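## Task

Press fully home, until it latches, each drive blank projecting from the rack's front, skipping any blank that carries a green sticker, which must stay untouched. The rack is loose on the table: it may tilt only a little at most (more is a failure) and must finish in its original spot. A blank counts only if it stays latched without the robot holding it.

## Robot and tools

Robot: a single six-joint arm with a two-finger gripper, seen by three cameras: cam_high, cam_low and cam_wrist (each 672x504). Knocking anything off the table is a failure, as is tipping the rack more than slightly or leaving it displaced.

Frame: the scene frame has its origin on the table top right under the arm base; +z is up, and +y lies to the left when facing along +x. The base itself may be slightly tilted. The gripper's fingers point along its own +x and close along its own y. end_effector_position (metres) is the midpoint between the finger pads, roughly 3-4 cm short of the fingertips; end_effector_quat_wxyz gives orientation. Velocities are m/s and rad/s. The reported hand position may be somewhat wrong, especially with the arm stretched out.

Tool execute_actions, argument "actions": a list holding zero or one item, plus optional "pictures" (boolean). Images are returned only when the list is empty or pictures is true.
- Empty list: a look, sending nothing, returning the state and images.
- Motion item: {"rows": [...], "steps": n}, n from 4 to 15 (default 15), each step 1/30 s. Every row drives one step; if rows run out, the final row is held. A row is exactly 7 numbers for the one arm: six absolute target joint angles in radians (waist, shoulder, elbow, wrist pitch, wrist yaw, wrist roll), then the gripper opening. These are targets, not offsets, on the same scale as the printed Joint positions. Ranges: waist -3.054..3.054, shoulder 0.000..3.142, elbow 0.000..2.356, wrist pitch -1.571..1.571, wrist yaw -1.571..1.571, wrist roll -3.142..3.142. A target more than 0.010 rad beyond a range end, and further out than the current angle, gets the call refused (nothing is sent). Actual ends may differ by 0.010 rad; targets beyond a true end are clipped, reported as "joint sent to its limit" (possibly about an earlier action). Missing that line does not prove more travel is available.
- Opening: -1 to 1, +1 fully open (0.088 m pad gap); empty fingers touch near -0.80, lower values change nothing. Closing fully takes at least about 0.5 s.
- Wait item: {"steps": n} with n up to 300; no new command, it returns once n steps have elapsed since the previous result, counting your thinking time.

Motion limits: each step, a joint's sent target stays within a fixed lead of its measured angle (0.211 rad waist/shoulder/elbow, 0.213 wrist pitch, 0.267 wrist yaw, 0.228 wrist roll), and if targets would move the hand over 70 mm from where it is, all are pulled back proportionally. Large moves therefore need several calls. Friction can leave joints short of target, especially at long reach, and tiny changes may not happen; always read Joint positions after moving.

Timing: the result is captured 4 steps before the action ends; those last steps execute while you compose the next reply, and the arm keeps heading to the last row sent until it has nearly stopped or a step is HELD. Afterwards only a new action makes it move on or push harder.

Result lines: Joint positions / Joint velocities list the six joints then the pad gap (m). grip_measured is the opening on the command scale (can be off by about 1 mm; under squeeze reads up to 0.061 narrower). HELD marks steps where your row was partly or wholly not sent. "joint command not followed" means a clearance check altered or blocked targets (mount blocks and posts count as part of the arm). MOTOR HOT warns from 50 °C; at 95 °C an OVER-TEMPERATURE FAULT holds the arm, and if cooling fails within 30-60 s, power cuts and the arm goes limp.

Force cautions: contact torque reaching a joint's load limit (N m: waist 17.2, shoulder 21.3, elbow 21.3, wrist pitch 5.61, wrist yaw 5.59, wrist roll 5.24) triggers a 10 s stop and cancels the rest of the call. Pad force tops out near 34-49 N, with brief spikes on first contact. For this job, press blanks with gentle, small incremental moves rather than slamming; the loose rack can slide or tip, so push straight along the slot, watch the rack in the cameras, and stop as soon as a blank seats. Avoid touching blanks with the excluded sticker colour. Hits, drops, slips and very hard shoves are penalised; smooth, economical motion is preferred.

Tool zoom_image: {"camera": one of cam_high, cam_low, cam_wrist, "region": [x0, y0, x1, y1]} in pixels of that camera's latest full image, top-left origin, at most 504x504; returns a sharper close-up. Useful for sticker colours and whether blanks sit flush.

Tool finished_scene: {"scene": number of the current scene}. Replying without any tool call ends everything. Camera intrinsics: cam_high fy 343.53, centre (335.13, 249.058); cam_low fy 302.461, centre (334.393, 250.53), strong radial distortion; cam_wrist fy 422.26, centre (335.869, 252.192).

Each tool is called after ">>>" by a JSON object that holds its "api" and its "payload", one argument or row to a line.

## Session

>>> {"api": "execute_actions", "payload": {
  "actions": []
}}

Scene clock: 0.00 s of 4500.00 s.
end_effector_position=(+0.3667, +0.0004, +0.1560) grip_measured=+0.823 end_effector_quat_wxyz=(+0.664, +0.277, +0.282, -0.634) end_effector_velocity=(-0.003, +0.001, -0.002) end_effector_angular_velocity=(+0.019, +0.007, -0.012)
Joint positions: [ 0.186  1.839  1.42  -1.167  0.713  1.871  0.079]
Joint velocities: [-0.002 -0.002 -0.002 -0.007 -0.022  0.007  0.   ]
Heat: hottest wrist roll 26 °C (+0.0 °C/min).

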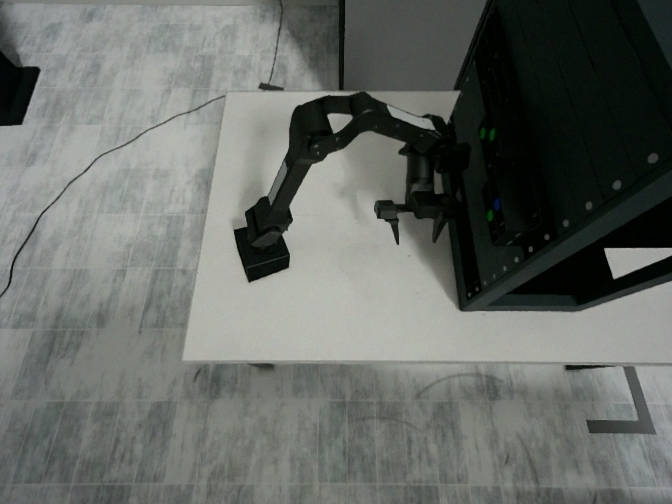

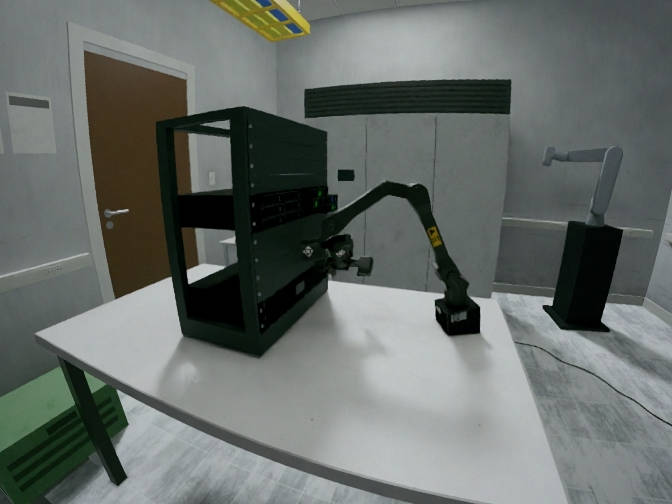

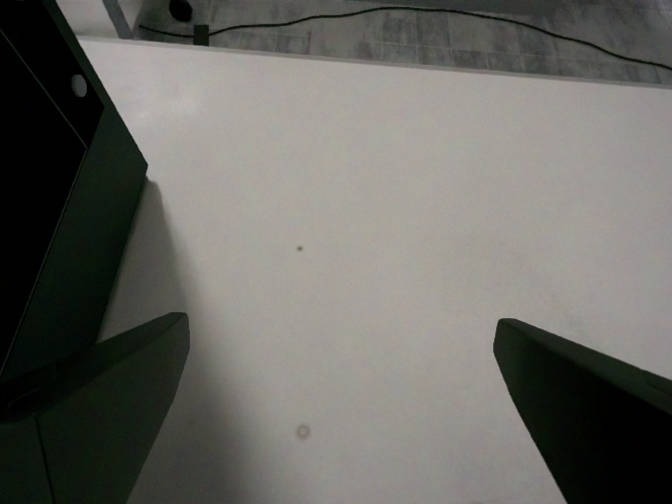

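>>> {"api": "zoom_image", "payload": {
  "camera": "cam_high",
  "region": [440,80,600,320]
}}

>>> {"api": "zoom_image", "payload": {
  "camera": "cam_low",
  "region": [230,160,380,350]
}}

Region (440, 80, 600, 320) of cam_high's 672x504 image, scaled by 2.100, with more detail than that image has.

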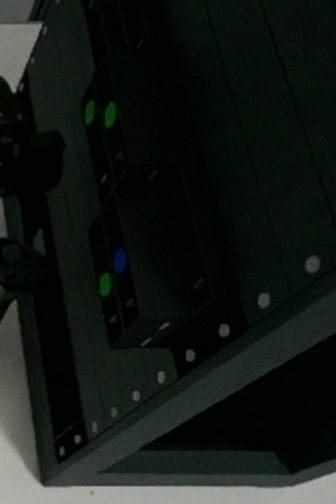

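Region (230, 160, 380, 350) of cam_low's 672x504 image, scaled by 2.653, with more detail than that image has; it fills the left 398 columns of this view, and the rest is white.

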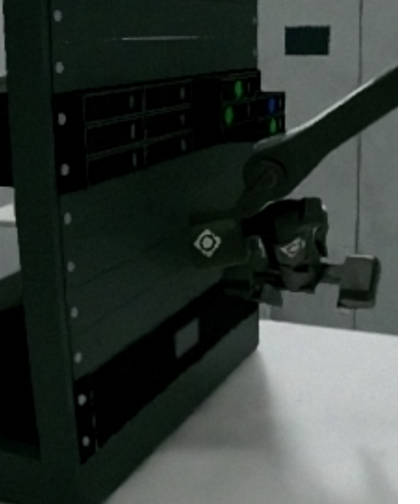

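>>> {"api": "execute_actions", "payload": {
  "actions": [
    {"rows":[[0.1,0.8,1.0,-1.167,0.7,1.0,-1]]}
  ]
}}

>>> {"api": "execute_actions", "payload": {
  "actions": [
    {"rows":[[0,0.7,0.8,-1.0,0.3,0,-1]]}
  ]
}}

>>> {"api": "execute_actions", "payload": {
  "actions": [
    {"steps":20}
  ]
}}

>>> {"api": "execute_actions", "payload": {
  "actions": [
    {"rows":[[-0.15,0.6,0.6,0,0,0,-1]]}
  ]
}}

>>> {"api": "execute_actions", "payload": {
  "actions": [
    {"steps":40}
  ],
  "pictures": true
}}

Scene clock: 0.90 s of 4500.00 s.
end_effector_position=(+0.2673, -0.0438, +0.2071) grip_measured=-0.412 end_effector_quat_wxyz=(+0.719, +0.126, +0.416, -0.543) end_effector_velocity=(-0.086, -0.003, +0.259) end_effector_angular_velocity=(+0.147, -0.118, +1.225)
Joint positions: [ 0.105  1.343  1.036 -1.169  0.705  1.281  0.019]
Joint velocities: [ 0.002 -1.453 -0.232  0.007 -0.022 -1.604 -0.175]
Heat: hottest wrist roll 26 °C (+0.0 °C/min).
Steps of this call (steps 1 to 16: nothing new was sent; steps 17 to 27: the first 11 steps of this action). Readings (joint positions):
17: [0.182 1.816 1.393 -1.146 0.713 1.830]
18: [0.170 1.781 1.346 -1.153 0.709 1.774]
20: [0.134 1.684 1.238 -1.171 0.708 1.663]
24: [0.105 1.484 1.078 -1.171 0.706 1.445]
27: the state above

Scene clock: 1.40 s of 4500.00 s.
end_effector_position=(+0.2233, -0.0191, +0.2480) grip_measured=-0.811 end_effector_quat_wxyz=(+0.855, +0.084, +0.454, -0.234) end_effector_velocity=(-0.022, +0.020, +0.003) end_effector_angular_velocity=(-0.590, +0.386, +1.393)
Joint positions: [ 0.007  0.725  0.825 -1.008  0.327  0.5    0.   ]
Joint velocities: [-0.032 -0.227 -0.09   0.022 -0.198 -1.619  0.   ]
Heat: hottest wrist roll 26 °C (+0.0 °C/min).
Steps of this call (steps 1 to 4: the last 4 steps of your previous action; steps 5 to 15: the first 11 steps of this action). Readings (joint positions):
5: [0.089 1.089 0.992 -1.122 0.656 1.046]
6: [0.065 1.029 0.954 -1.087 0.588 0.992]
8: [0.032 0.927 0.882 -1.062 0.467 0.883]
12: [0.012 0.772 0.831 -1.019 0.355 0.664]
15: the state above

Scene clock: 2.07 s of 4500.00 s.
end_effector_position=(+0.2217, -0.0170, +0.2468) grip_measured=-0.811 end_effector_quat_wxyz=(+0.854, -0.119, +0.494, -0.110) end_effector_velocity=(-0.002, -0.000, +0.001) end_effector_angular_velocity=(-0.013, +0.009, +0.026)
Joint positions: [ 0.004  0.707  0.813 -1.002  0.306  0.009  0.   ]
Joint velocities: [-0.007 -0.007  0.002 -0.007 -0.007 -0.037  0.   ]
Heat: hottest wrist roll 26 °C (+0.0 °C/min).
Kept back: nothing.
Steps of this call (steps 1 to 4: the last 4 steps of your previous action; steps 5 to 20: the robot went on to your last target). Readings (joint positions):
1: [0.006 0.720 0.822 -1.007 0.322 0.445]
2: [0.006 0.717 0.820 -1.006 0.317 0.390]
4: [0.005 0.714 0.815 -1.004 0.312 0.281]
8: [0.004 0.709 0.814 -1.003 0.308 0.098]
20: the state above

Scene clock: 2.43 s of 4500.00 s.
end_effector_position=(+0.2803, -0.0038, +0.2668) grip_measured=-0.811 end_effector_quat_wxyz=(+0.955, -0.030, +0.293, -0.048) end_effector_velocity=(+0.173, +0.018, +0.262) end_effector_angular_velocity=(-0.027, -1.493, +0.176)
Joint positions: [-0.141  0.612  0.62  -0.438  0.019  0.007  0.   ]
Joint velocities: [-0.051 -0.061 -0.046  1.487 -0.125 -0.007  0.   ]
Heat: hottest wrist roll 26 °C (+0.0 °C/min).
Steps of this call (steps 1 to 11: the first 11 steps of this action). Readings (joint positions):
1: [-0.019 0.690 0.783 -0.949 0.254 0.007]
2: [-0.054 0.666 0.742 -0.893 0.187 0.007]
4: [-0.101 0.634 0.674 -0.806 0.107 0.007]
8: [-0.133 0.620 0.626 -0.596 0.037 0.007]
11: the state above

Scene clock: 3.77 s of 4500.00 s.
end_effector_position=(+0.3138, +0.0018, +0.3538) grip_measured=-0.811 end_effector_quat_wxyz=(+0.996, -0.035, +0.078, -0.037) end_effector_velocity=(-0.001, +0.000, -0.002) end_effector_angular_velocity=(-0.006, +0.008, +0.005)
Joint positions: [-0.147  0.604  0.614 -0.002  0.006  0.007  0.   ]
Joint velocities: [-0.002 -0.002 -0.002 -0.007 -0.007 -0.007  0.   ]
Heat: hottest wrist roll 26 °C (+0.0 °C/min).
Kept back: nothing.
Steps of this call (steps 1 to 4: the last 4 steps of your previous action; steps 5 to 30: the robot went on to your last target; steps 31 to 40: nothing new was sent). Readings (joint positions):
1: [-0.142 0.610 0.619 -0.386 0.016 0.007]
2: [-0.144 0.609 0.617 -0.333 0.013 0.007]
4: [-0.145 0.609 0.616 -0.229 0.010 0.007]
8: [-0.146 0.606 0.615 -0.071 0.007 0.007]
40: the state above
The arm was judged still, so your last target was given up. Only a new action makes it travel on or press farther. Fingers that are still opening or closing keep moving.

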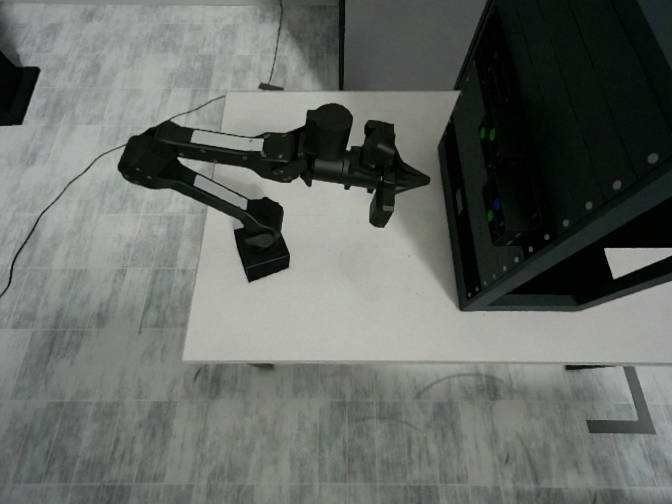

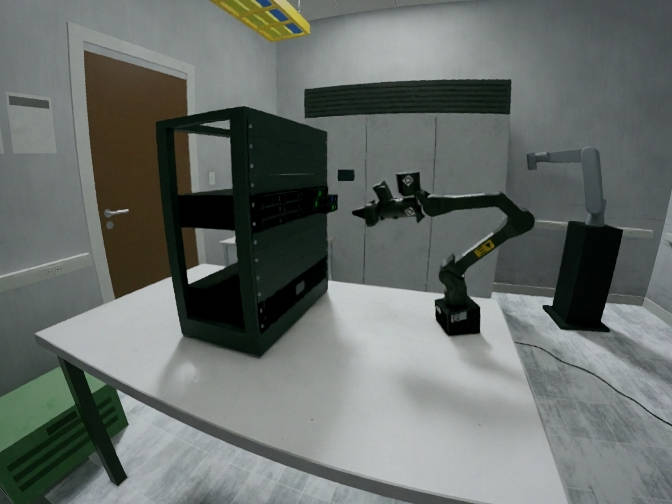

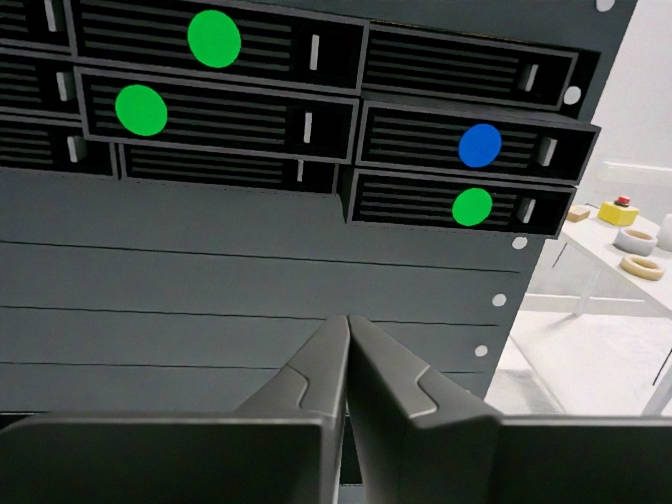

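>>> {"api": "execute_actions", "payload": {
  "actions": [
    {"rows":[[-0.28,0.7,0.66,0.17,-0.1,0,-1]]}
  ]
}}

>>> {"api": "execute_actions", "payload": {
  "actions": [
    {"steps":10}
  ],
  "pictures": true
}}

Scene clock: 4.37 s of 4500.00 s.
end_effector_position=(+0.3312, -0.0181, +0.3793) grip_measured=-0.811 end_effector_quat_wxyz=(+0.998, -0.044, +0.026, -0.049) end_effector_velocity=(+0.006, -0.001, +0.010) end_effector_angular_velocity=(-0.002, -0.033, +0.033)
Joint positions: [-0.272  0.69   0.642  0.161 -0.09   0.006  0.   ]
Joint velocities: [-0.037  0.032  0.017  0.051 -0.066  0.007  0.   ]
Heat: hottest wrist roll 26 °C (+0.0 °C/min).
Steps of this call (steps 1 to 7: nothing new was sent; steps 8 to 18: the first 11 steps of this action). Readings (joint positions):
8: [-0.165 0.616 0.614 0.030 -0.022 0.006]
9: [-0.195 0.635 0.618 0.072 -0.040 0.006]
11: [-0.238 0.666 0.631 0.115 -0.060 0.006]
15: [-0.266 0.686 0.639 0.151 -0.083 0.006]
18: the state above

Scene clock: 4.70 s of 4500.00 s.
end_effector_position=(+0.3318, -0.0186, +0.3805) grip_measured=-0.811 end_effector_quat_wxyz=(+0.998, -0.045, +0.023, -0.048) end_effector_velocity=(-0.000, +0.003, -0.002) end_effector_angular_velocity=(+0.009, +0.008, +0.018)
Joint positions: [-0.276  0.693  0.643  0.168 -0.093  0.006  0.   ]
Joint velocities: [-0.002 -0.002 -0.002 -0.007 -0.022  0.007  0.   ]
Heat: hottest wrist roll 26 °C (+0.0 °C/min).
Kept back: nothing.
Steps of this call (steps 1 to 4: the last 4 steps of your previous action; steps 5 to 10: the robot went on to your last target). Readings (joint positions):
1: [-0.273 0.691 0.642 0.163 -0.091 0.006]
2: [-0.274 0.692 0.643 0.164 -0.091 0.006]
4: [-0.275 0.693 0.643 0.166 -0.093 0.006]
8: [-0.276 0.693 0.643 0.167 -0.093 0.006]
10: the state above

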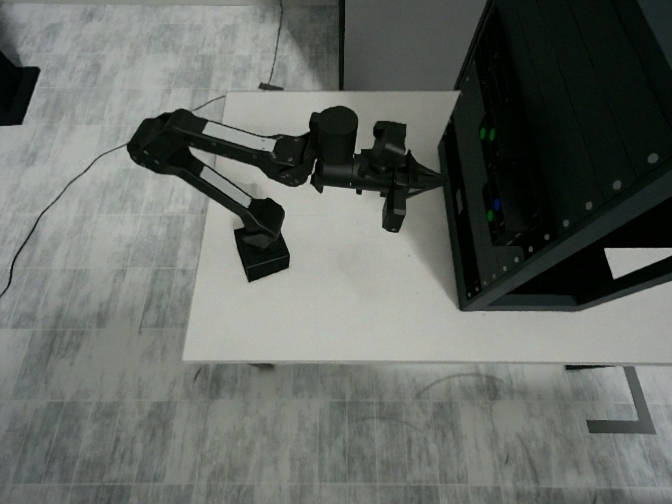

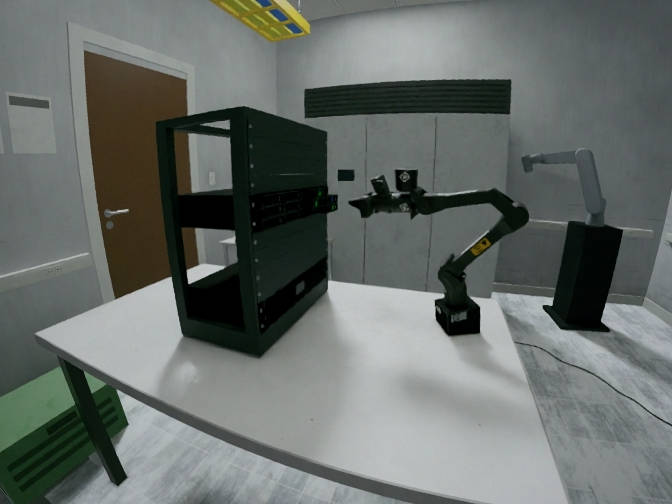

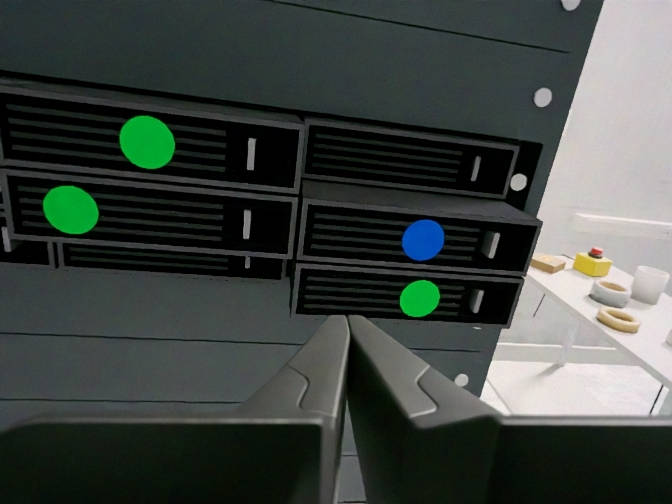

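>>> {"api": "execute_actions", "payload": {
  "actions": [
    {"rows":[[-0.35,0.88,0.75,0.28,-0.17,0.05,-1]]}
  ]
}}

>>> {"api": "execute_actions", "payload": {
  "actions": [
    {"steps":10}
  ],
  "pictures": true
}}

Scene clock: 5.23 s of 4500.00 s.
end_effector_position=(+0.3656, -0.0357, +0.3902) grip_measured=-0.811 end_effector_quat_wxyz=(+0.998, -0.033, +0.015, -0.048) end_effector_velocity=(+0.009, -0.004, +0.016) end_effector_angular_velocity=(-0.006, -0.039, +0.014)
Joint positions: [-0.344  0.867  0.729  0.273 -0.161  0.041  0.   ]
Joint velocities: [-0.027  0.042  0.046  0.037 -0.037  0.007  0.   ]
Heat: hottest wrist roll 26 °C (+0.0 °C/min).
Steps of this call (steps 1 to 5: the robot went on to your last target; steps 6 to 16: the first 11 steps of this action). Readings (joint positions):
6: [-0.286 0.718 0.653 0.185 -0.112 0.008]
7: [-0.301 0.753 0.674 0.216 -0.127 0.015]
9: [-0.325 0.817 0.712 0.245 -0.140 0.028]
13: [-0.341 0.859 0.724 0.265 -0.157 0.039]
16: the state above

Scene clock: 5.57 s of 4500.00 s.
end_effector_position=(+0.3666, -0.0361, +0.3917) grip_measured=-0.811 end_effector_quat_wxyz=(+0.998, -0.032, +0.013, -0.048) end_effector_velocity=(+0.000, -0.002, -0.000) end_effector_angular_velocity=(-0.023, -0.001, -0.009)
Joint positions: [-0.347  0.872  0.733  0.277 -0.164  0.043  0.   ]
Joint velocities: [-0.002  0.002 -0.002  0.007  0.007 -0.022  0.   ]
Heat: hottest wrist roll 26 °C (+0.0 °C/min).
Kept back: nothing.
Steps of this call (steps 1 to 4: the last 4 steps of your previous action; steps 5 to 10: the robot went on to your last target). Readings (joint positions):
1: [-0.345 0.869 0.730 0.275 -0.162 0.042]
2: [-0.345 0.869 0.732 0.276 -0.162 0.042]
4: [-0.346 0.870 0.733 0.277 -0.163 0.043]
8: [-0.347 0.872 0.733 0.277 -0.164 0.043]
10: the state above

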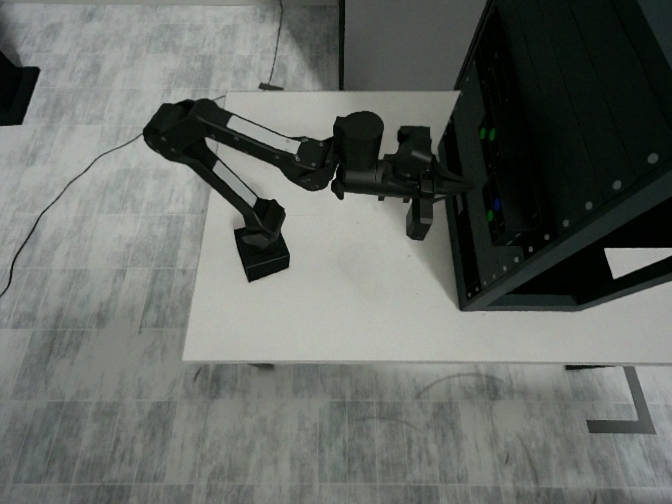

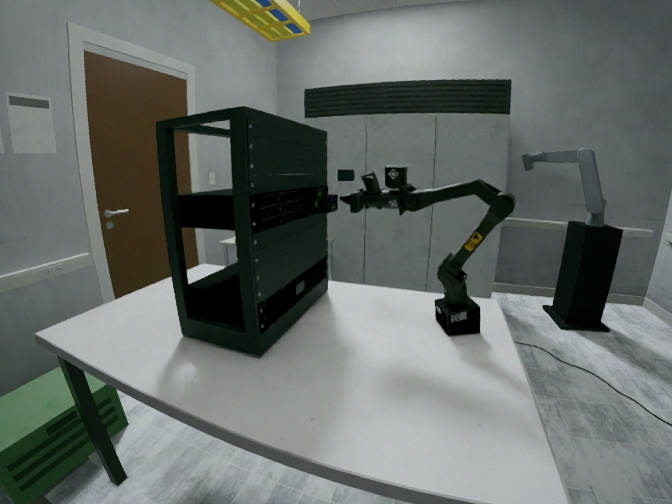

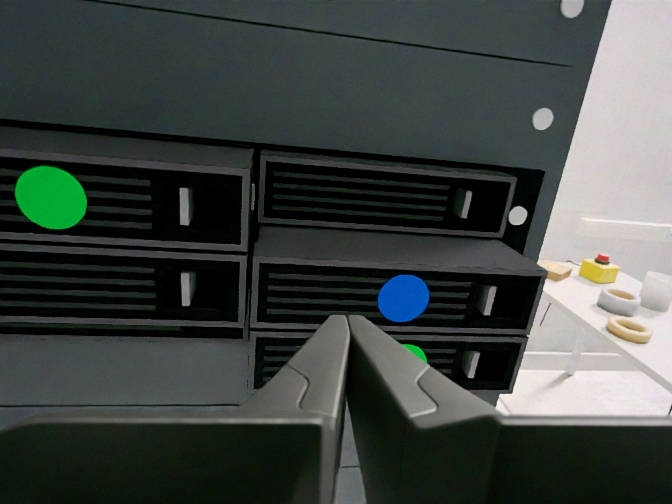

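>>> {"api": "execute_actions", "payload": {
  "actions": [
    {"rows":[[-0.36,0.95,0.735,0.365,-0.17,0.05,-1]]}
  ]
}}

>>> {"api": "execute_actions", "payload": {
  "actions": [
    {"steps":10}
  ],
  "pictures": true
}}

>>> {"api": "zoom_image", "payload": {
  "camera": "cam_low",
  "region": [290,160,410,250]
}}

Scene clock: 6.20 s of 4500.00 s.
end_effector_position=(+0.3796, -0.0430, +0.3883) grip_measured=-0.811 end_effector_quat_wxyz=(+0.998, -0.035, +0.004, -0.051) end_effector_velocity=(-0.001, -0.002, +0.001) end_effector_angular_velocity=(+0.005, -0.009, -0.009)
Joint positions: [-0.356  0.939  0.735  0.36  -0.165  0.044  0.   ]
Joint velocities: [-0.002 -0.002 -0.002  0.007  0.007  0.007  0.   ]
Heat: hottest wrist roll 26 °C (+0.0 °C/min).
Steps of this call (steps 1 to 8: the robot went on to your last target; steps 9 to 19: the first 11 steps of this action). Readings (joint positions):
9: [-0.348 0.883 0.733 0.296 -0.165 0.044]
10: [-0.350 0.896 0.734 0.319 -0.165 0.044]
12: [-0.353 0.918 0.735 0.335 -0.165 0.044]
16: [-0.356 0.939 0.735 0.354 -0.165 0.044]
19: the state above

Scene clock: 6.53 s of 4500.00 s.
end_effector_position=(+0.3799, -0.0432, +0.3881) grip_measured=-0.811 end_effector_quat_wxyz=(+0.998, -0.035, +0.004, -0.051) end_effector_velocity=(+0.000, -0.000, -0.004) end_effector_angular_velocity=(-0.004, +0.013, +0.004)
Joint positions: [-0.356  0.941  0.735  0.363 -0.165  0.044  0.   ]
Joint velocities: [-0.002  0.002 -0.002 -0.007 -0.007 -0.007  0.   ]
Heat: hottest wrist roll 26 °C (+0.0 °C/min).
Kept back: nothing.
Steps of this call (steps 1 to 4: the last 4 steps of your previous action; steps 5 to 10: the robot went on to your last target). Readings (joint positions):
1: [-0.356 0.939 0.735 0.361 -0.165 0.044]
2: [-0.356 0.940 0.735 0.361 -0.165 0.044]
4: [-0.356 0.941 0.735 0.362 -0.165 0.044]
8: [-0.356 0.941 0.735 0.363 -0.165 0.044]
10: the state above

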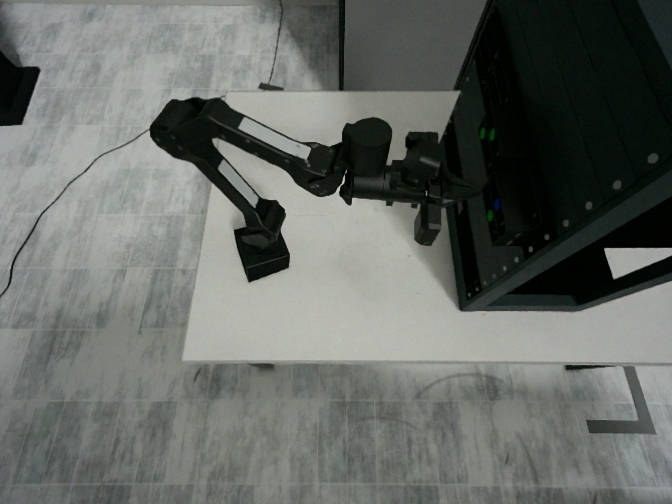

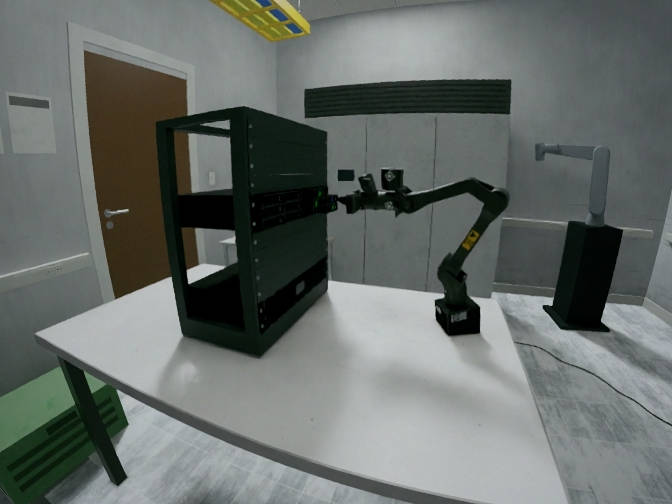

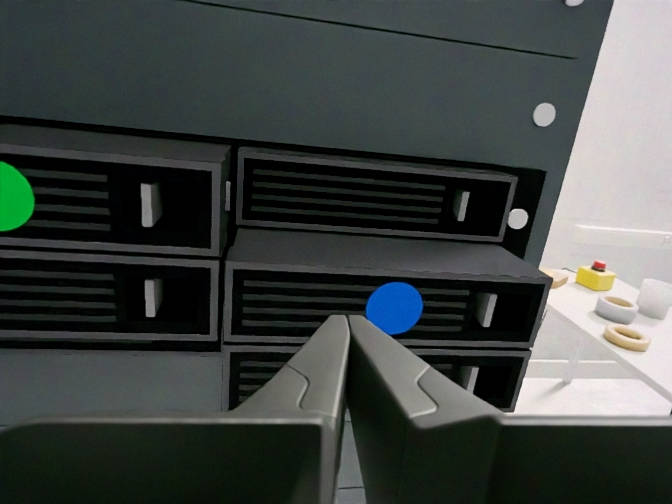

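Region (290, 160, 410, 250) of cam_low's 672x504 image, scaled by 4.200, with more detail than that image has; it fills the top 378 rows of this view, and the rest is white.

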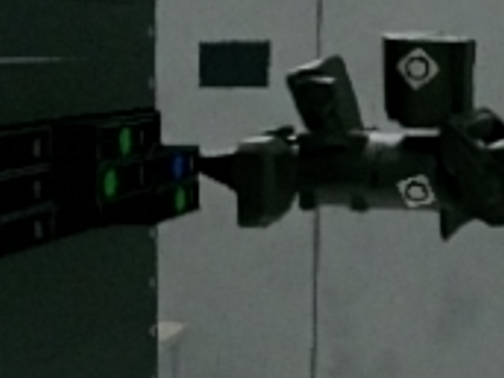

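>>> {"api": "execute_actions", "payload": {
  "actions": [
    {"rows":[[-0.36,0.98,0.75,0.37,-0.17,0.05,-1],[-0.36,0.98,0.75,0.37,-0.17,0.05,-1],[-0.36,0.98,0.75,0.37,-0.17,0.05,-1],[-0.36,1.01,0.77,0.38,-0.17,0.05,-1],[-0.36,1.01,0.77,0.38,-0.17,0.05,-1],[-0.36,1.01,0.77,0.38,-0.17,0.05,-1],[-0.36,1.04,0.79,0.395,-0.17,0.05,-1]]}
  ]
}}

>>> {"api": "execute_actions", "payload": {
  "actions": [
    {"steps":10}
  ],
  "pictures": true
}}

Scene clock: 7.13 s of 4500.00 s.
end_effector_position=(+0.3967, -0.0489, +0.3793) grip_measured=-0.811 end_effector_quat_wxyz=(+0.998, -0.032, +0.016, -0.052) end_effector_velocity=(+0.019, -0.006, +0.014) end_effector_angular_velocity=(-0.002, -0.032, -0.006)
Joint positions: [-0.356  1.023  0.766  0.388 -0.165  0.044  0.   ]
Joint velocities: [-0.002  0.081  0.076  0.037  0.007  0.007  0.   ]
Heat: hottest elbow 26 °C (+0.0 °C/min).
Steps of this call (steps 1 to 7: the robot went on to your last target; steps 8 to 18: the first 11 steps of this action). Readings (joint positions):
8: [-0.356 0.946 0.735 0.365 -0.165 0.044]
9: [-0.356 0.951 0.736 0.368 -0.165 0.044]
11: [-0.356 0.965 0.737 0.368 -0.165 0.044]
15: [-0.356 1.005 0.753 0.381 -0.165 0.044]
18: the state above

Scene clock: 7.47 s of 4500.00 s.
end_effector_position=(+0.3986, -0.0492, +0.3810) grip_measured=-0.811 end_effector_quat_wxyz=(+0.998, -0.032, +0.014, -0.052) end_effector_velocity=(+0.000, -0.001, -0.007) end_effector_angular_velocity=(-0.000, +0.027, +0.002)
Joint positions: [-0.356  1.031  0.773  0.393 -0.165  0.044  0.   ]
Joint velocities: [-0.002  0.002 -0.002 -0.022 -0.007 -0.007  0.   ]
Heat: hottest elbow 26 °C (+0.0 °C/min).
Kept back: nothing.
Steps of this call (steps 1 to 4: the last 4 steps of your previous action; steps 5 to 10: the robot went on to your last target). Readings (joint positions):
1: [-0.356 1.025 0.768 0.389 -0.165 0.044]
2: [-0.356 1.026 0.770 0.391 -0.165 0.044]
4: [-0.356 1.028 0.772 0.392 -0.165 0.044]
8: [-0.356 1.030 0.773 0.392 -0.165 0.044]
10: the state above

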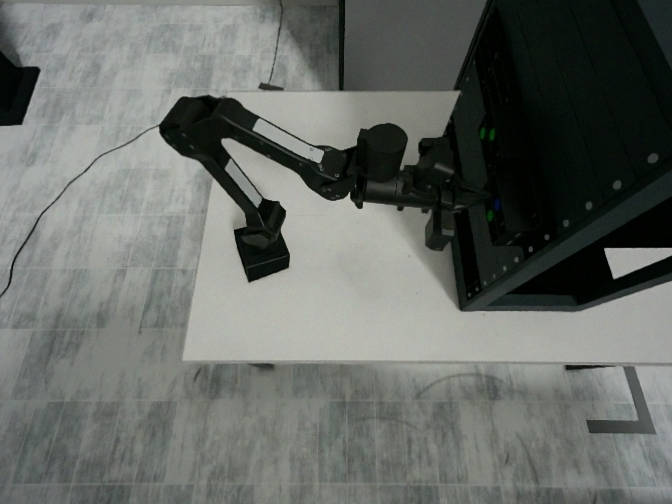

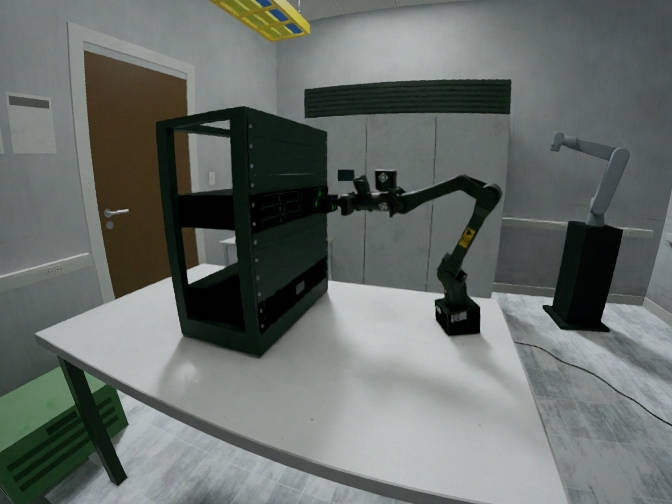

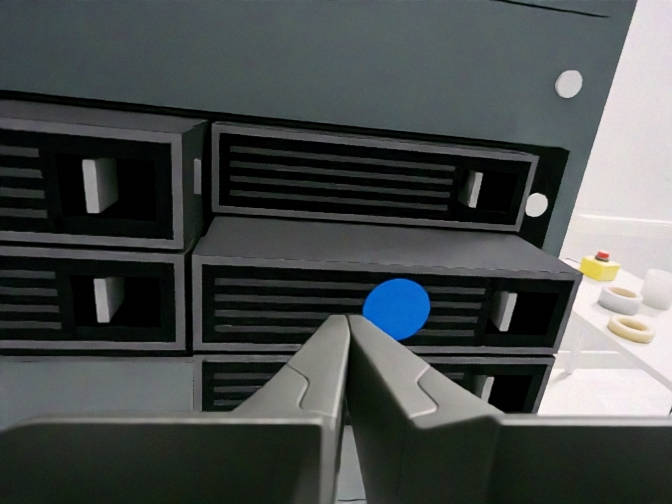

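>>> {"api": "execute_actions", "payload": {
  "actions": [
    {"rows":[[-0.355,1.06,0.81,0.40,-0.16,0.05,-1],[-0.355,1.06,0.81,0.40,-0.16,0.05,-1],[-0.355,1.06,0.81,0.40,-0.16,0.05,-1],[-0.35,1.08,0.83,0.405,-0.16,0.05,-1],[-0.35,1.08,0.83,0.405,-0.16,0.05,-1],[-0.35,1.08,0.83,0.405,-0.16,0.05,-1],[-0.345,1.11,0.85,0.41,-0.15,0.05,-1]]}
  ]
}}

>>> {"api": "execute_actions", "payload": {
  "actions": [
    {"steps":10}
  ],
  "pictures": true
}}

Scene clock: 8.00 s of 4500.00 s.
end_effector_position=(+0.4120, -0.0504, +0.3842) grip_measured=-0.811 end_effector_quat_wxyz=(+0.998, -0.032, +0.013, -0.050) end_effector_velocity=(+0.020, -0.002, -0.003) end_effector_angular_velocity=(-0.001, +0.017, +0.003)
Joint positions: [-0.35   1.086  0.82   0.403 -0.162  0.044  0.   ]
Joint velocities: [ 0.012  0.085  0.061  0.007  0.007 -0.007  0.   ]
Heat: hottest elbow 26 °C (+0.0 °C/min).
Steps of this call (steps 1 to 5: the robot went on to your last target; steps 6 to 16: the first 11 steps of this action). Readings (joint positions):
6: [-0.356 1.034 0.776 0.393 -0.165 0.044]
7: [-0.356 1.038 0.780 0.395 -0.165 0.044]
9: [-0.356 1.048 0.790 0.397 -0.165 0.044]
13: [-0.353 1.070 0.808 0.400 -0.165 0.044]
16: the state above

Scene clock: 8.33 s of 4500.00 s.
end_effector_position=(+0.4139, -0.0504, +0.3843) grip_measured=-0.811 end_effector_quat_wxyz=(+0.998, -0.032, +0.014, -0.050) end_effector_velocity=(+0.001, +0.001, -0.004) end_effector_angular_velocity=(-0.018, +0.015, +0.009)
Joint positions: [-0.347  1.094  0.826  0.405 -0.16   0.044  0.   ]
Joint velocities: [ 0.002  0.002 -0.002 -0.007 -0.007 -0.022  0.   ]
Heat: hottest elbow 26 °C (+0.0 °C/min).
Kept back: nothing.
Steps of this call (steps 1 to 4: the last 4 steps of your previous action; steps 5 to 10: the robot went on to your last target). Readings (joint positions):
1: [-0.349 1.088 0.822 0.404 -0.162 0.044]
2: [-0.348 1.090 0.823 0.404 -0.161 0.044]
4: [-0.348 1.092 0.825 0.404 -0.161 0.044]
8: [-0.348 1.094 0.826 0.405 -0.160 0.044]
10: the state above

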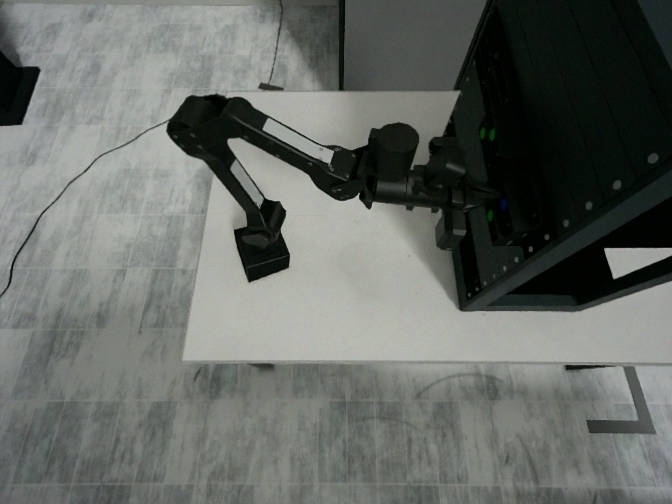

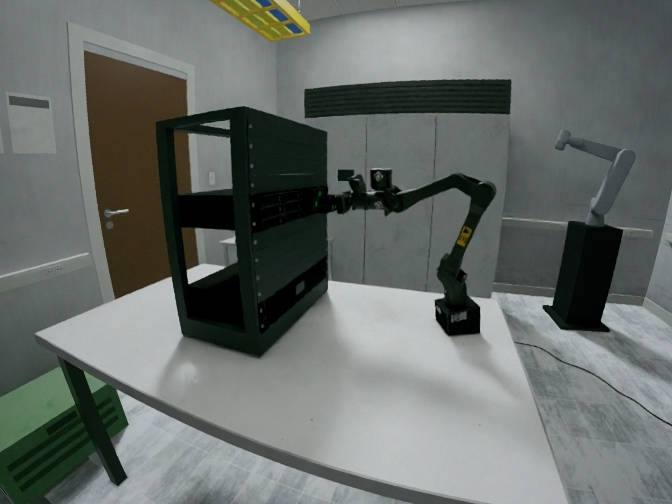

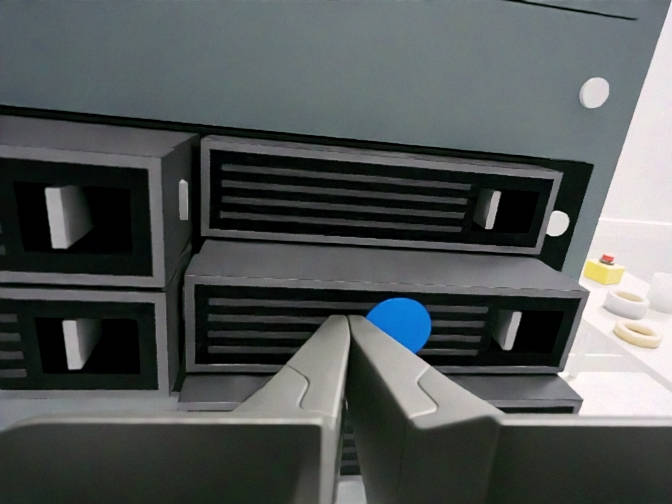

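>>> {"api": "execute_actions", "payload": {
  "actions": [
    {"rows":[[-0.34,1.13,0.87,0.41,-0.15,0.05,-1],[-0.34,1.13,0.87,0.41,-0.15,0.05,-1],[-0.34,1.13,0.87,0.41,-0.15,0.05,-1],[-0.335,1.15,0.885,0.41,-0.15,0.05,-1],[-0.335,1.15,0.885,0.41,-0.15,0.05,-1],[-0.335,1.15,0.885,0.41,-0.15,0.05,-1],[-0.33,1.17,0.905,0.41,-0.14,0.05,-1],[-0.33,1.17,0.905,0.41,-0.14,0.05,-1],[-0.33,1.17,0.905,0.41,-0.14,0.05,-1],[-0.325,1.19,0.92,0.41,-0.14,0.05,-1]]}
  ]
}}

>>> {"api": "execute_actions", "payload": {
  "actions": [
    {"steps":15}
  ],
  "pictures": true
}}

Scene clock: 8.83 s of 4500.00 s.
end_effector_position=(+0.4294, -0.0504, +0.3852) grip_measured=-0.811 end_effector_quat_wxyz=(+0.998, -0.030, +0.017, -0.048) end_effector_velocity=(+0.052, +0.005, +0.004) end_effector_angular_velocity=(+0.002, +0.010, +0.038)
Joint positions: [-0.334  1.155  0.88   0.405 -0.151  0.044  0.   ]
Joint velocities: [ 0.046  0.203  0.173  0.022  0.007 -0.007  0.   ]
Heat: hottest elbow 26 °C (+0.0 °C/min).
Steps of this call (steps 1 to 4: the robot went on to your last target; steps 5 to 15: the first 11 steps of this action). Readings (joint positions):
5: [-0.347 1.097 0.829 0.405 -0.160 0.044]
6: [-0.346 1.102 0.833 0.405 -0.160 0.044]
8: [-0.344 1.112 0.842 0.405 -0.159 0.044]
12: [-0.339 1.136 0.862 0.405 -0.155 0.044]
15: the state above

Scene clock: 9.33 s of 4500.00 s.
end_effector_position=(+0.4331, -0.0508, +0.3858) grip_measured=-0.811 end_effector_quat_wxyz=(+0.998, -0.030, +0.017, -0.049) end_effector_velocity=(+0.001, +0.002, -0.004) end_effector_angular_velocity=(+0.011, +0.012, +0.008)
Joint positions: [-0.331  1.17   0.894  0.405 -0.148  0.044  0.   ]
Joint velocities: [ 0.002  0.002 -0.002 -0.007 -0.007  0.007  0.   ]
Heat: hottest elbow 26 °C (+0.0 °C/min).
Kept back: nothing.
Steps of this call (steps 1 to 4: the last 4 steps of your previous action; steps 5 to 15: the robot went on to your last target). Readings (joint positions):
1: [-0.333 1.160 0.884 0.406 -0.150 0.044]
2: [-0.332 1.163 0.886 0.405 -0.149 0.044]
4: [-0.332 1.165 0.888 0.405 -0.149 0.044]
8: [-0.331 1.168 0.892 0.405 -0.148 0.044]
15: the state above

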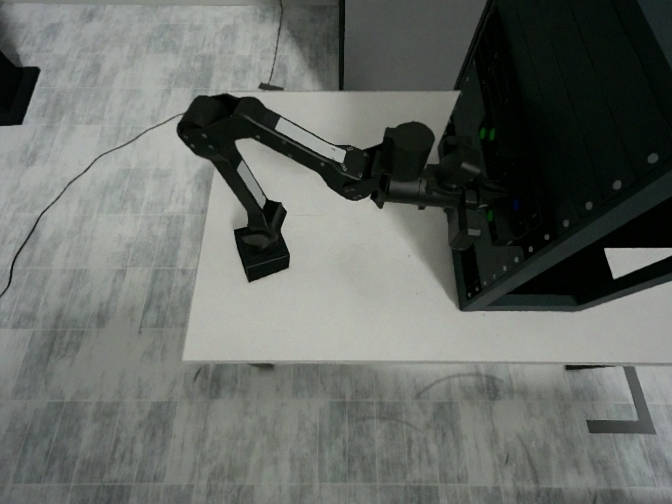

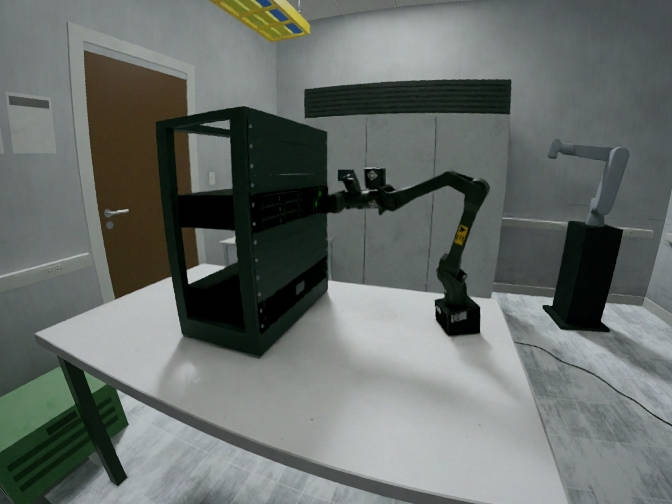

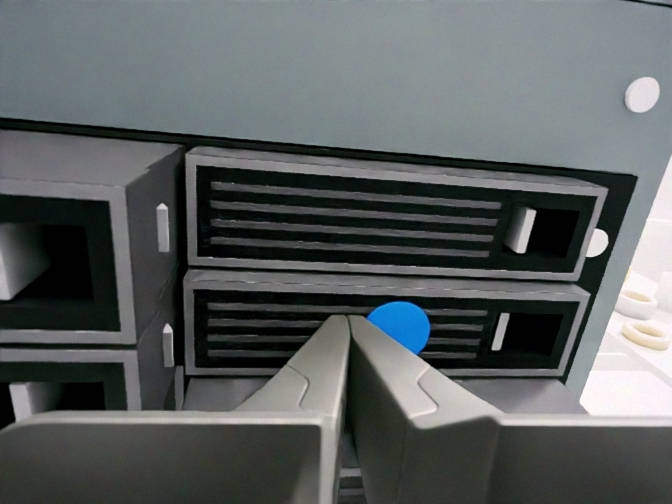

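A few mm remain.

>>> {"api": "execute_actions", "payload": {
  "actions": [
    {"rows":[[-0.32,1.205,0.935,0.41,-0.14,0.05,-1],[-0.32,1.205,0.935,0.41,-0.14,0.05,-1],[-0.32,1.205,0.935,0.41,-0.14,0.05,-1],[-0.32,1.22,0.945,0.41,-0.14,0.05,-1]]}
  ]
}}

>>> {"api": "execute_actions", "payload": {
  "actions": [
    {"steps":15}
  ],
  "pictures": true
}}

Scene clock: 9.83 s of 4500.00 s.
end_effector_position=(+0.4391, -0.0511, +0.3872) grip_measured=-0.811 end_effector_quat_wxyz=(+0.998, -0.030, +0.017, -0.048) end_effector_velocity=(+0.004, -0.001, -0.001) end_effector_angular_velocity=(-0.006, +0.008, +0.004)
Joint positions: [-0.328  1.193  0.917  0.405 -0.146  0.044  0.   ]
Joint velocities: [-0.002  0.017  0.017 -0.007 -0.007 -0.007  0.   ]
Heat: hottest elbow 27 °C (+6.1 °C/min).
Steps of this call (steps 1 to 4: the robot went on to your last target; steps 5 to 15: the first 11 steps of this action). Readings (joint positions):
5: [-0.331 1.172 0.896 0.405 -0.147 0.044]
6: [-0.330 1.175 0.899 0.405 -0.146 0.044]
8: [-0.329 1.182 0.906 0.405 -0.146 0.044]
12: [-0.328 1.191 0.915 0.405 -0.146 0.044]
15: the state above

Scene clock: 10.33 s of 4500.00 s.
end_effector_position=(+0.4393, -0.0511, +0.3871) grip_measured=-0.811 end_effector_quat_wxyz=(+0.998, -0.030, +0.018, -0.048) end_effector_velocity=(-0.002, +0.001, +0.000) end_effector_angular_velocity=(-0.021, +0.005, +0.005)
Joint positions: [-0.328  1.194  0.917  0.405 -0.146  0.044  0.   ]
Joint velocities: [-0.002 -0.007 -0.002 -0.007 -0.007 -0.022  0.   ]
Heat: hottest elbow 27 °C (+5.8 °C/min).
Kept back: nothing.
Steps of this call (steps 1 to 4: the last 4 steps of your previous action; steps 5 to 15: the robot went on to your last target). Readings (joint positions):
1: [-0.328 1.194 0.917 0.405 -0.146 0.044]
2: [-0.328 1.194 0.917 0.405 -0.146 0.044]
4: [-0.328 1.194 0.917 0.405 -0.146 0.044]
8: [-0.328 1.194 0.917 0.405 -0.146 0.044]
15: the state above
The arm was judged still, so your last target was given up. Only a new action makes it travel on or press farther. Fingers that are still opening or closing keep moving.

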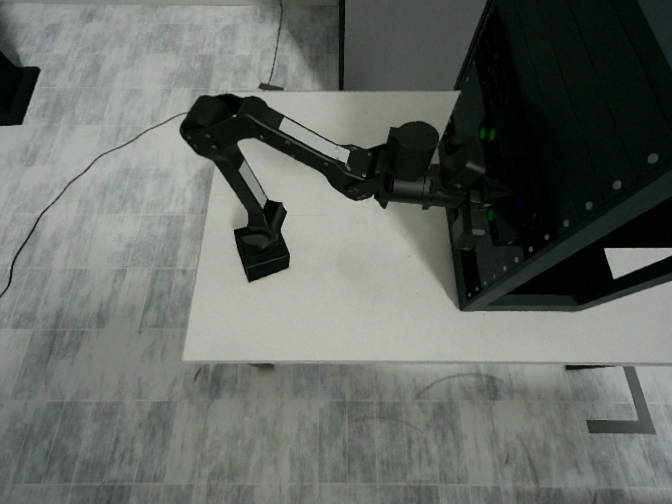

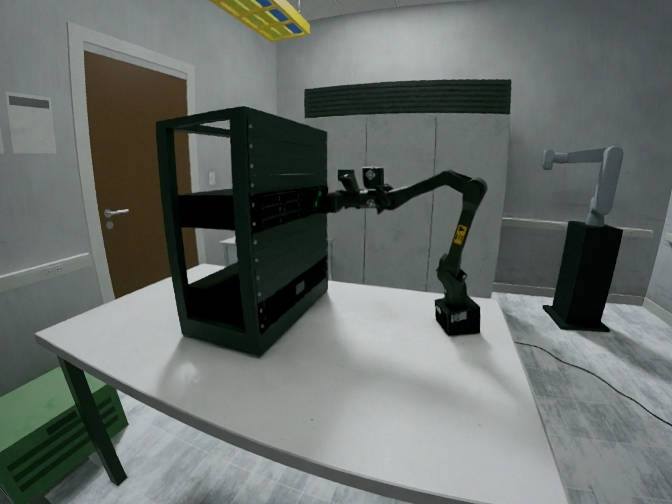

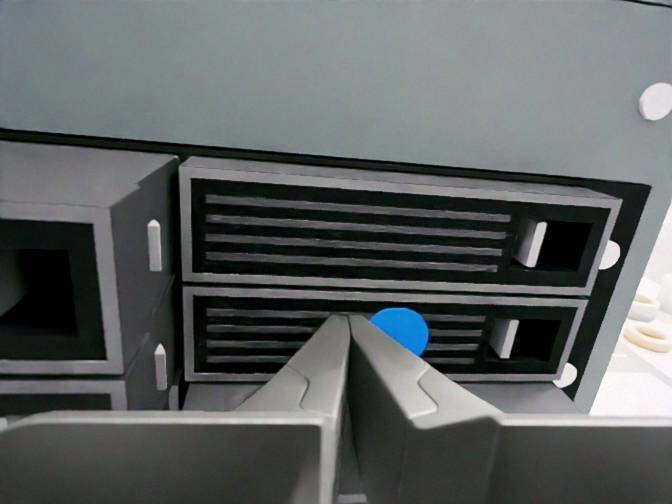

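Looks flush. One firmer nudge, retract, and inspect.

>>> {"api": "execute_actions", "payload": {
  "actions": [
    {"rows":[[-0.32,1.232,0.955,0.41,-0.14,0.05,-1]],"steps":12}
  ]
}}

>>> {"api": "execute_actions", "payload": {
  "actions": [
    {"rows":[[-0.33,1.12,0.86,0.41,-0.14,0.05,-1],[-0.33,1.08,0.83,0.41,-0.14,0.05,-1],[-0.33,1.04,0.81,0.41,-0.14,0.05,-1],[-0.33,1.0,0.79,0.39,-0.14,0.05,-1],[-0.33,0.95,0.77,0.36,-0.14,0.05,-1],[-0.33,0.9,0.75,0.33,-0.14,0.05,-1],[-0.3,0.8,0.7,0.26,-0.14,0.05,-1],[-0.25,0.7,0.66,0.2,-0.14,0.05,-1],[-0.1,0.6,0.62,0.15,-0.14,0.05,-1]]}
  ]
}}

>>> {"api": "execute_actions", "payload": {
  "actions": [
    {"steps":15}
  ],
  "pictures": true
}}

Scene clock: 10.73 s of 4500.00 s.
end_effector_position=(+0.4400, -0.0514, +0.3868) grip_measured=-0.811 end_effector_quat_wxyz=(+0.998, -0.029, +0.019, -0.048) end_effector_velocity=(+0.001, +0.000, +0.002) end_effector_angular_velocity=(-0.024, -0.004, +0.006)
Joint positions: [-0.328  1.197  0.92   0.404 -0.146  0.044  0.   ]
Joint velocities: [-0.002  0.002  0.002  0.007 -0.007 -0.022  0.   ]
Heat: hottest elbow 27 °C (+5.6 °C/min).
Steps of this call (steps 1 to 4: nothing new was sent; steps 5 to 12: the first 8 steps of this action). Readings (joint positions):
5: [-0.328 1.195 0.918 0.405 -0.146 0.044]
6: [-0.328 1.196 0.919 0.404 -0.146 0.044]
8: [-0.328 1.197 0.920 0.404 -0.146 0.044]
12: the state above

Scene clock: 11.23 s of 4500.00 s.
end_effector_position=(+0.3560, +0.0077, +0.3827) grip_measured=-0.811 end_effector_quat_wxyz=(+0.999, -0.020, +0.025, +0.012) end_effector_velocity=(-0.292, +0.383, -0.103) end_effector_angular_velocity=(+0.189, +0.231, +1.175)
Joint positions: [-0.199  0.8    0.698  0.222 -0.139  0.044  0.   ]
Joint velocities: [ 1.155 -1.438 -0.745 -0.842 -0.051 -0.022  0.   ]
Heat: hottest elbow 27 °C (+5.3 °C/min).
Steps of this call (steps 1 to 4: the last 4 steps of your previous action; steps 5 to 15: the first 11 steps of this action). Readings (joint positions):
5: [-0.328 1.187 0.915 0.405 -0.145 0.044]
6: [-0.328 1.175 0.905 0.409 -0.145 0.044]
8: [-0.328 1.126 0.868 0.403 -0.145 0.044]
12: [-0.315 0.950 0.774 0.320 -0.141 0.044]
15: the state above

Scene clock: 11.73 s of 4500.00 s.
end_effector_position=(+0.3167, +0.0380, +0.3922) grip_measured=-0.811 end_effector_quat_wxyz=(+0.998, -0.015, -0.001, +0.061) end_effector_velocity=(-0.007, +0.002, +0.006) end_effector_angular_velocity=(-0.036, -0.026, +0.011)
Joint positions: [-0.104  0.61   0.634  0.151 -0.141  0.044  0.   ]
Joint velocities: [ 0.002 -0.032 -0.002 -0.007 -0.007 -0.037  0.   ]
Heat: hottest elbow 27 °C (+5.1 °C/min).
Kept back: nothing.
Steps of this call (steps 1 to 4: the last 4 steps of your previous action; steps 5 to 15: the robot went on to your last target). Readings (joint positions):
1: [-0.167 0.754 0.676 0.199 -0.141 0.044]
2: [-0.147 0.715 0.661 0.186 -0.141 0.044]
4: [-0.126 0.660 0.650 0.175 -0.141 0.044]
8: [-0.110 0.616 0.644 0.160 -0.141 0.044]
15: the state above

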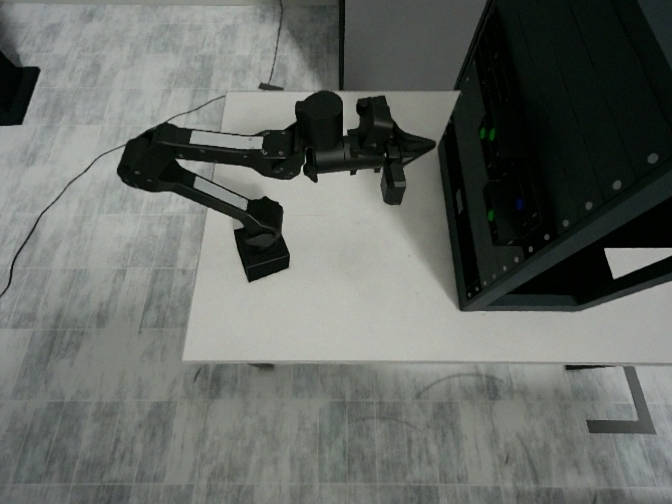

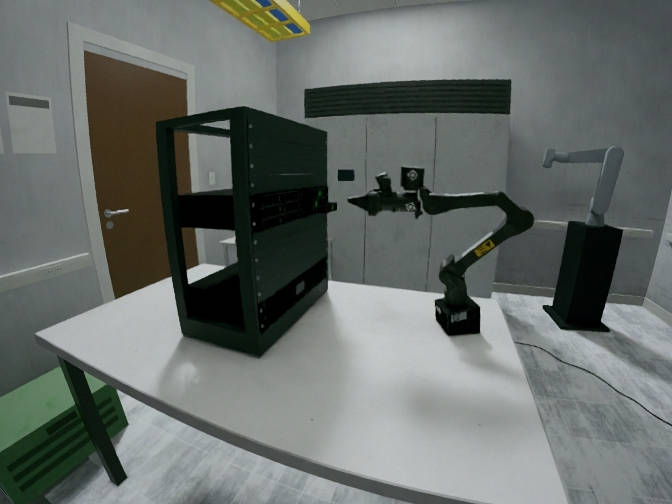

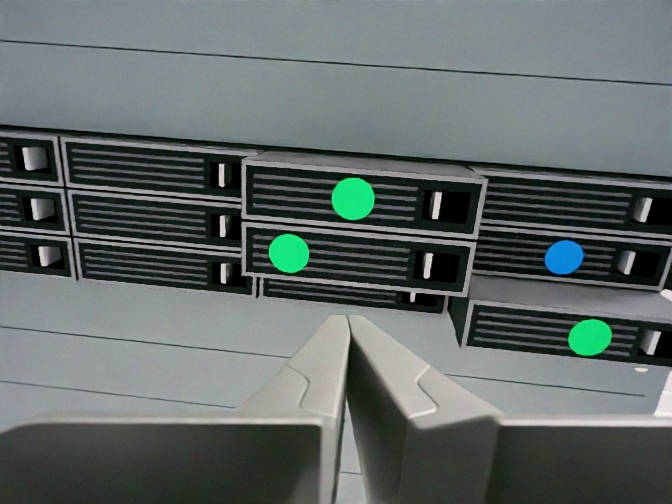

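>>> {"api": "finished_scene", "payload": {
  "scene": 1
}}

The scene is finished: the task was done.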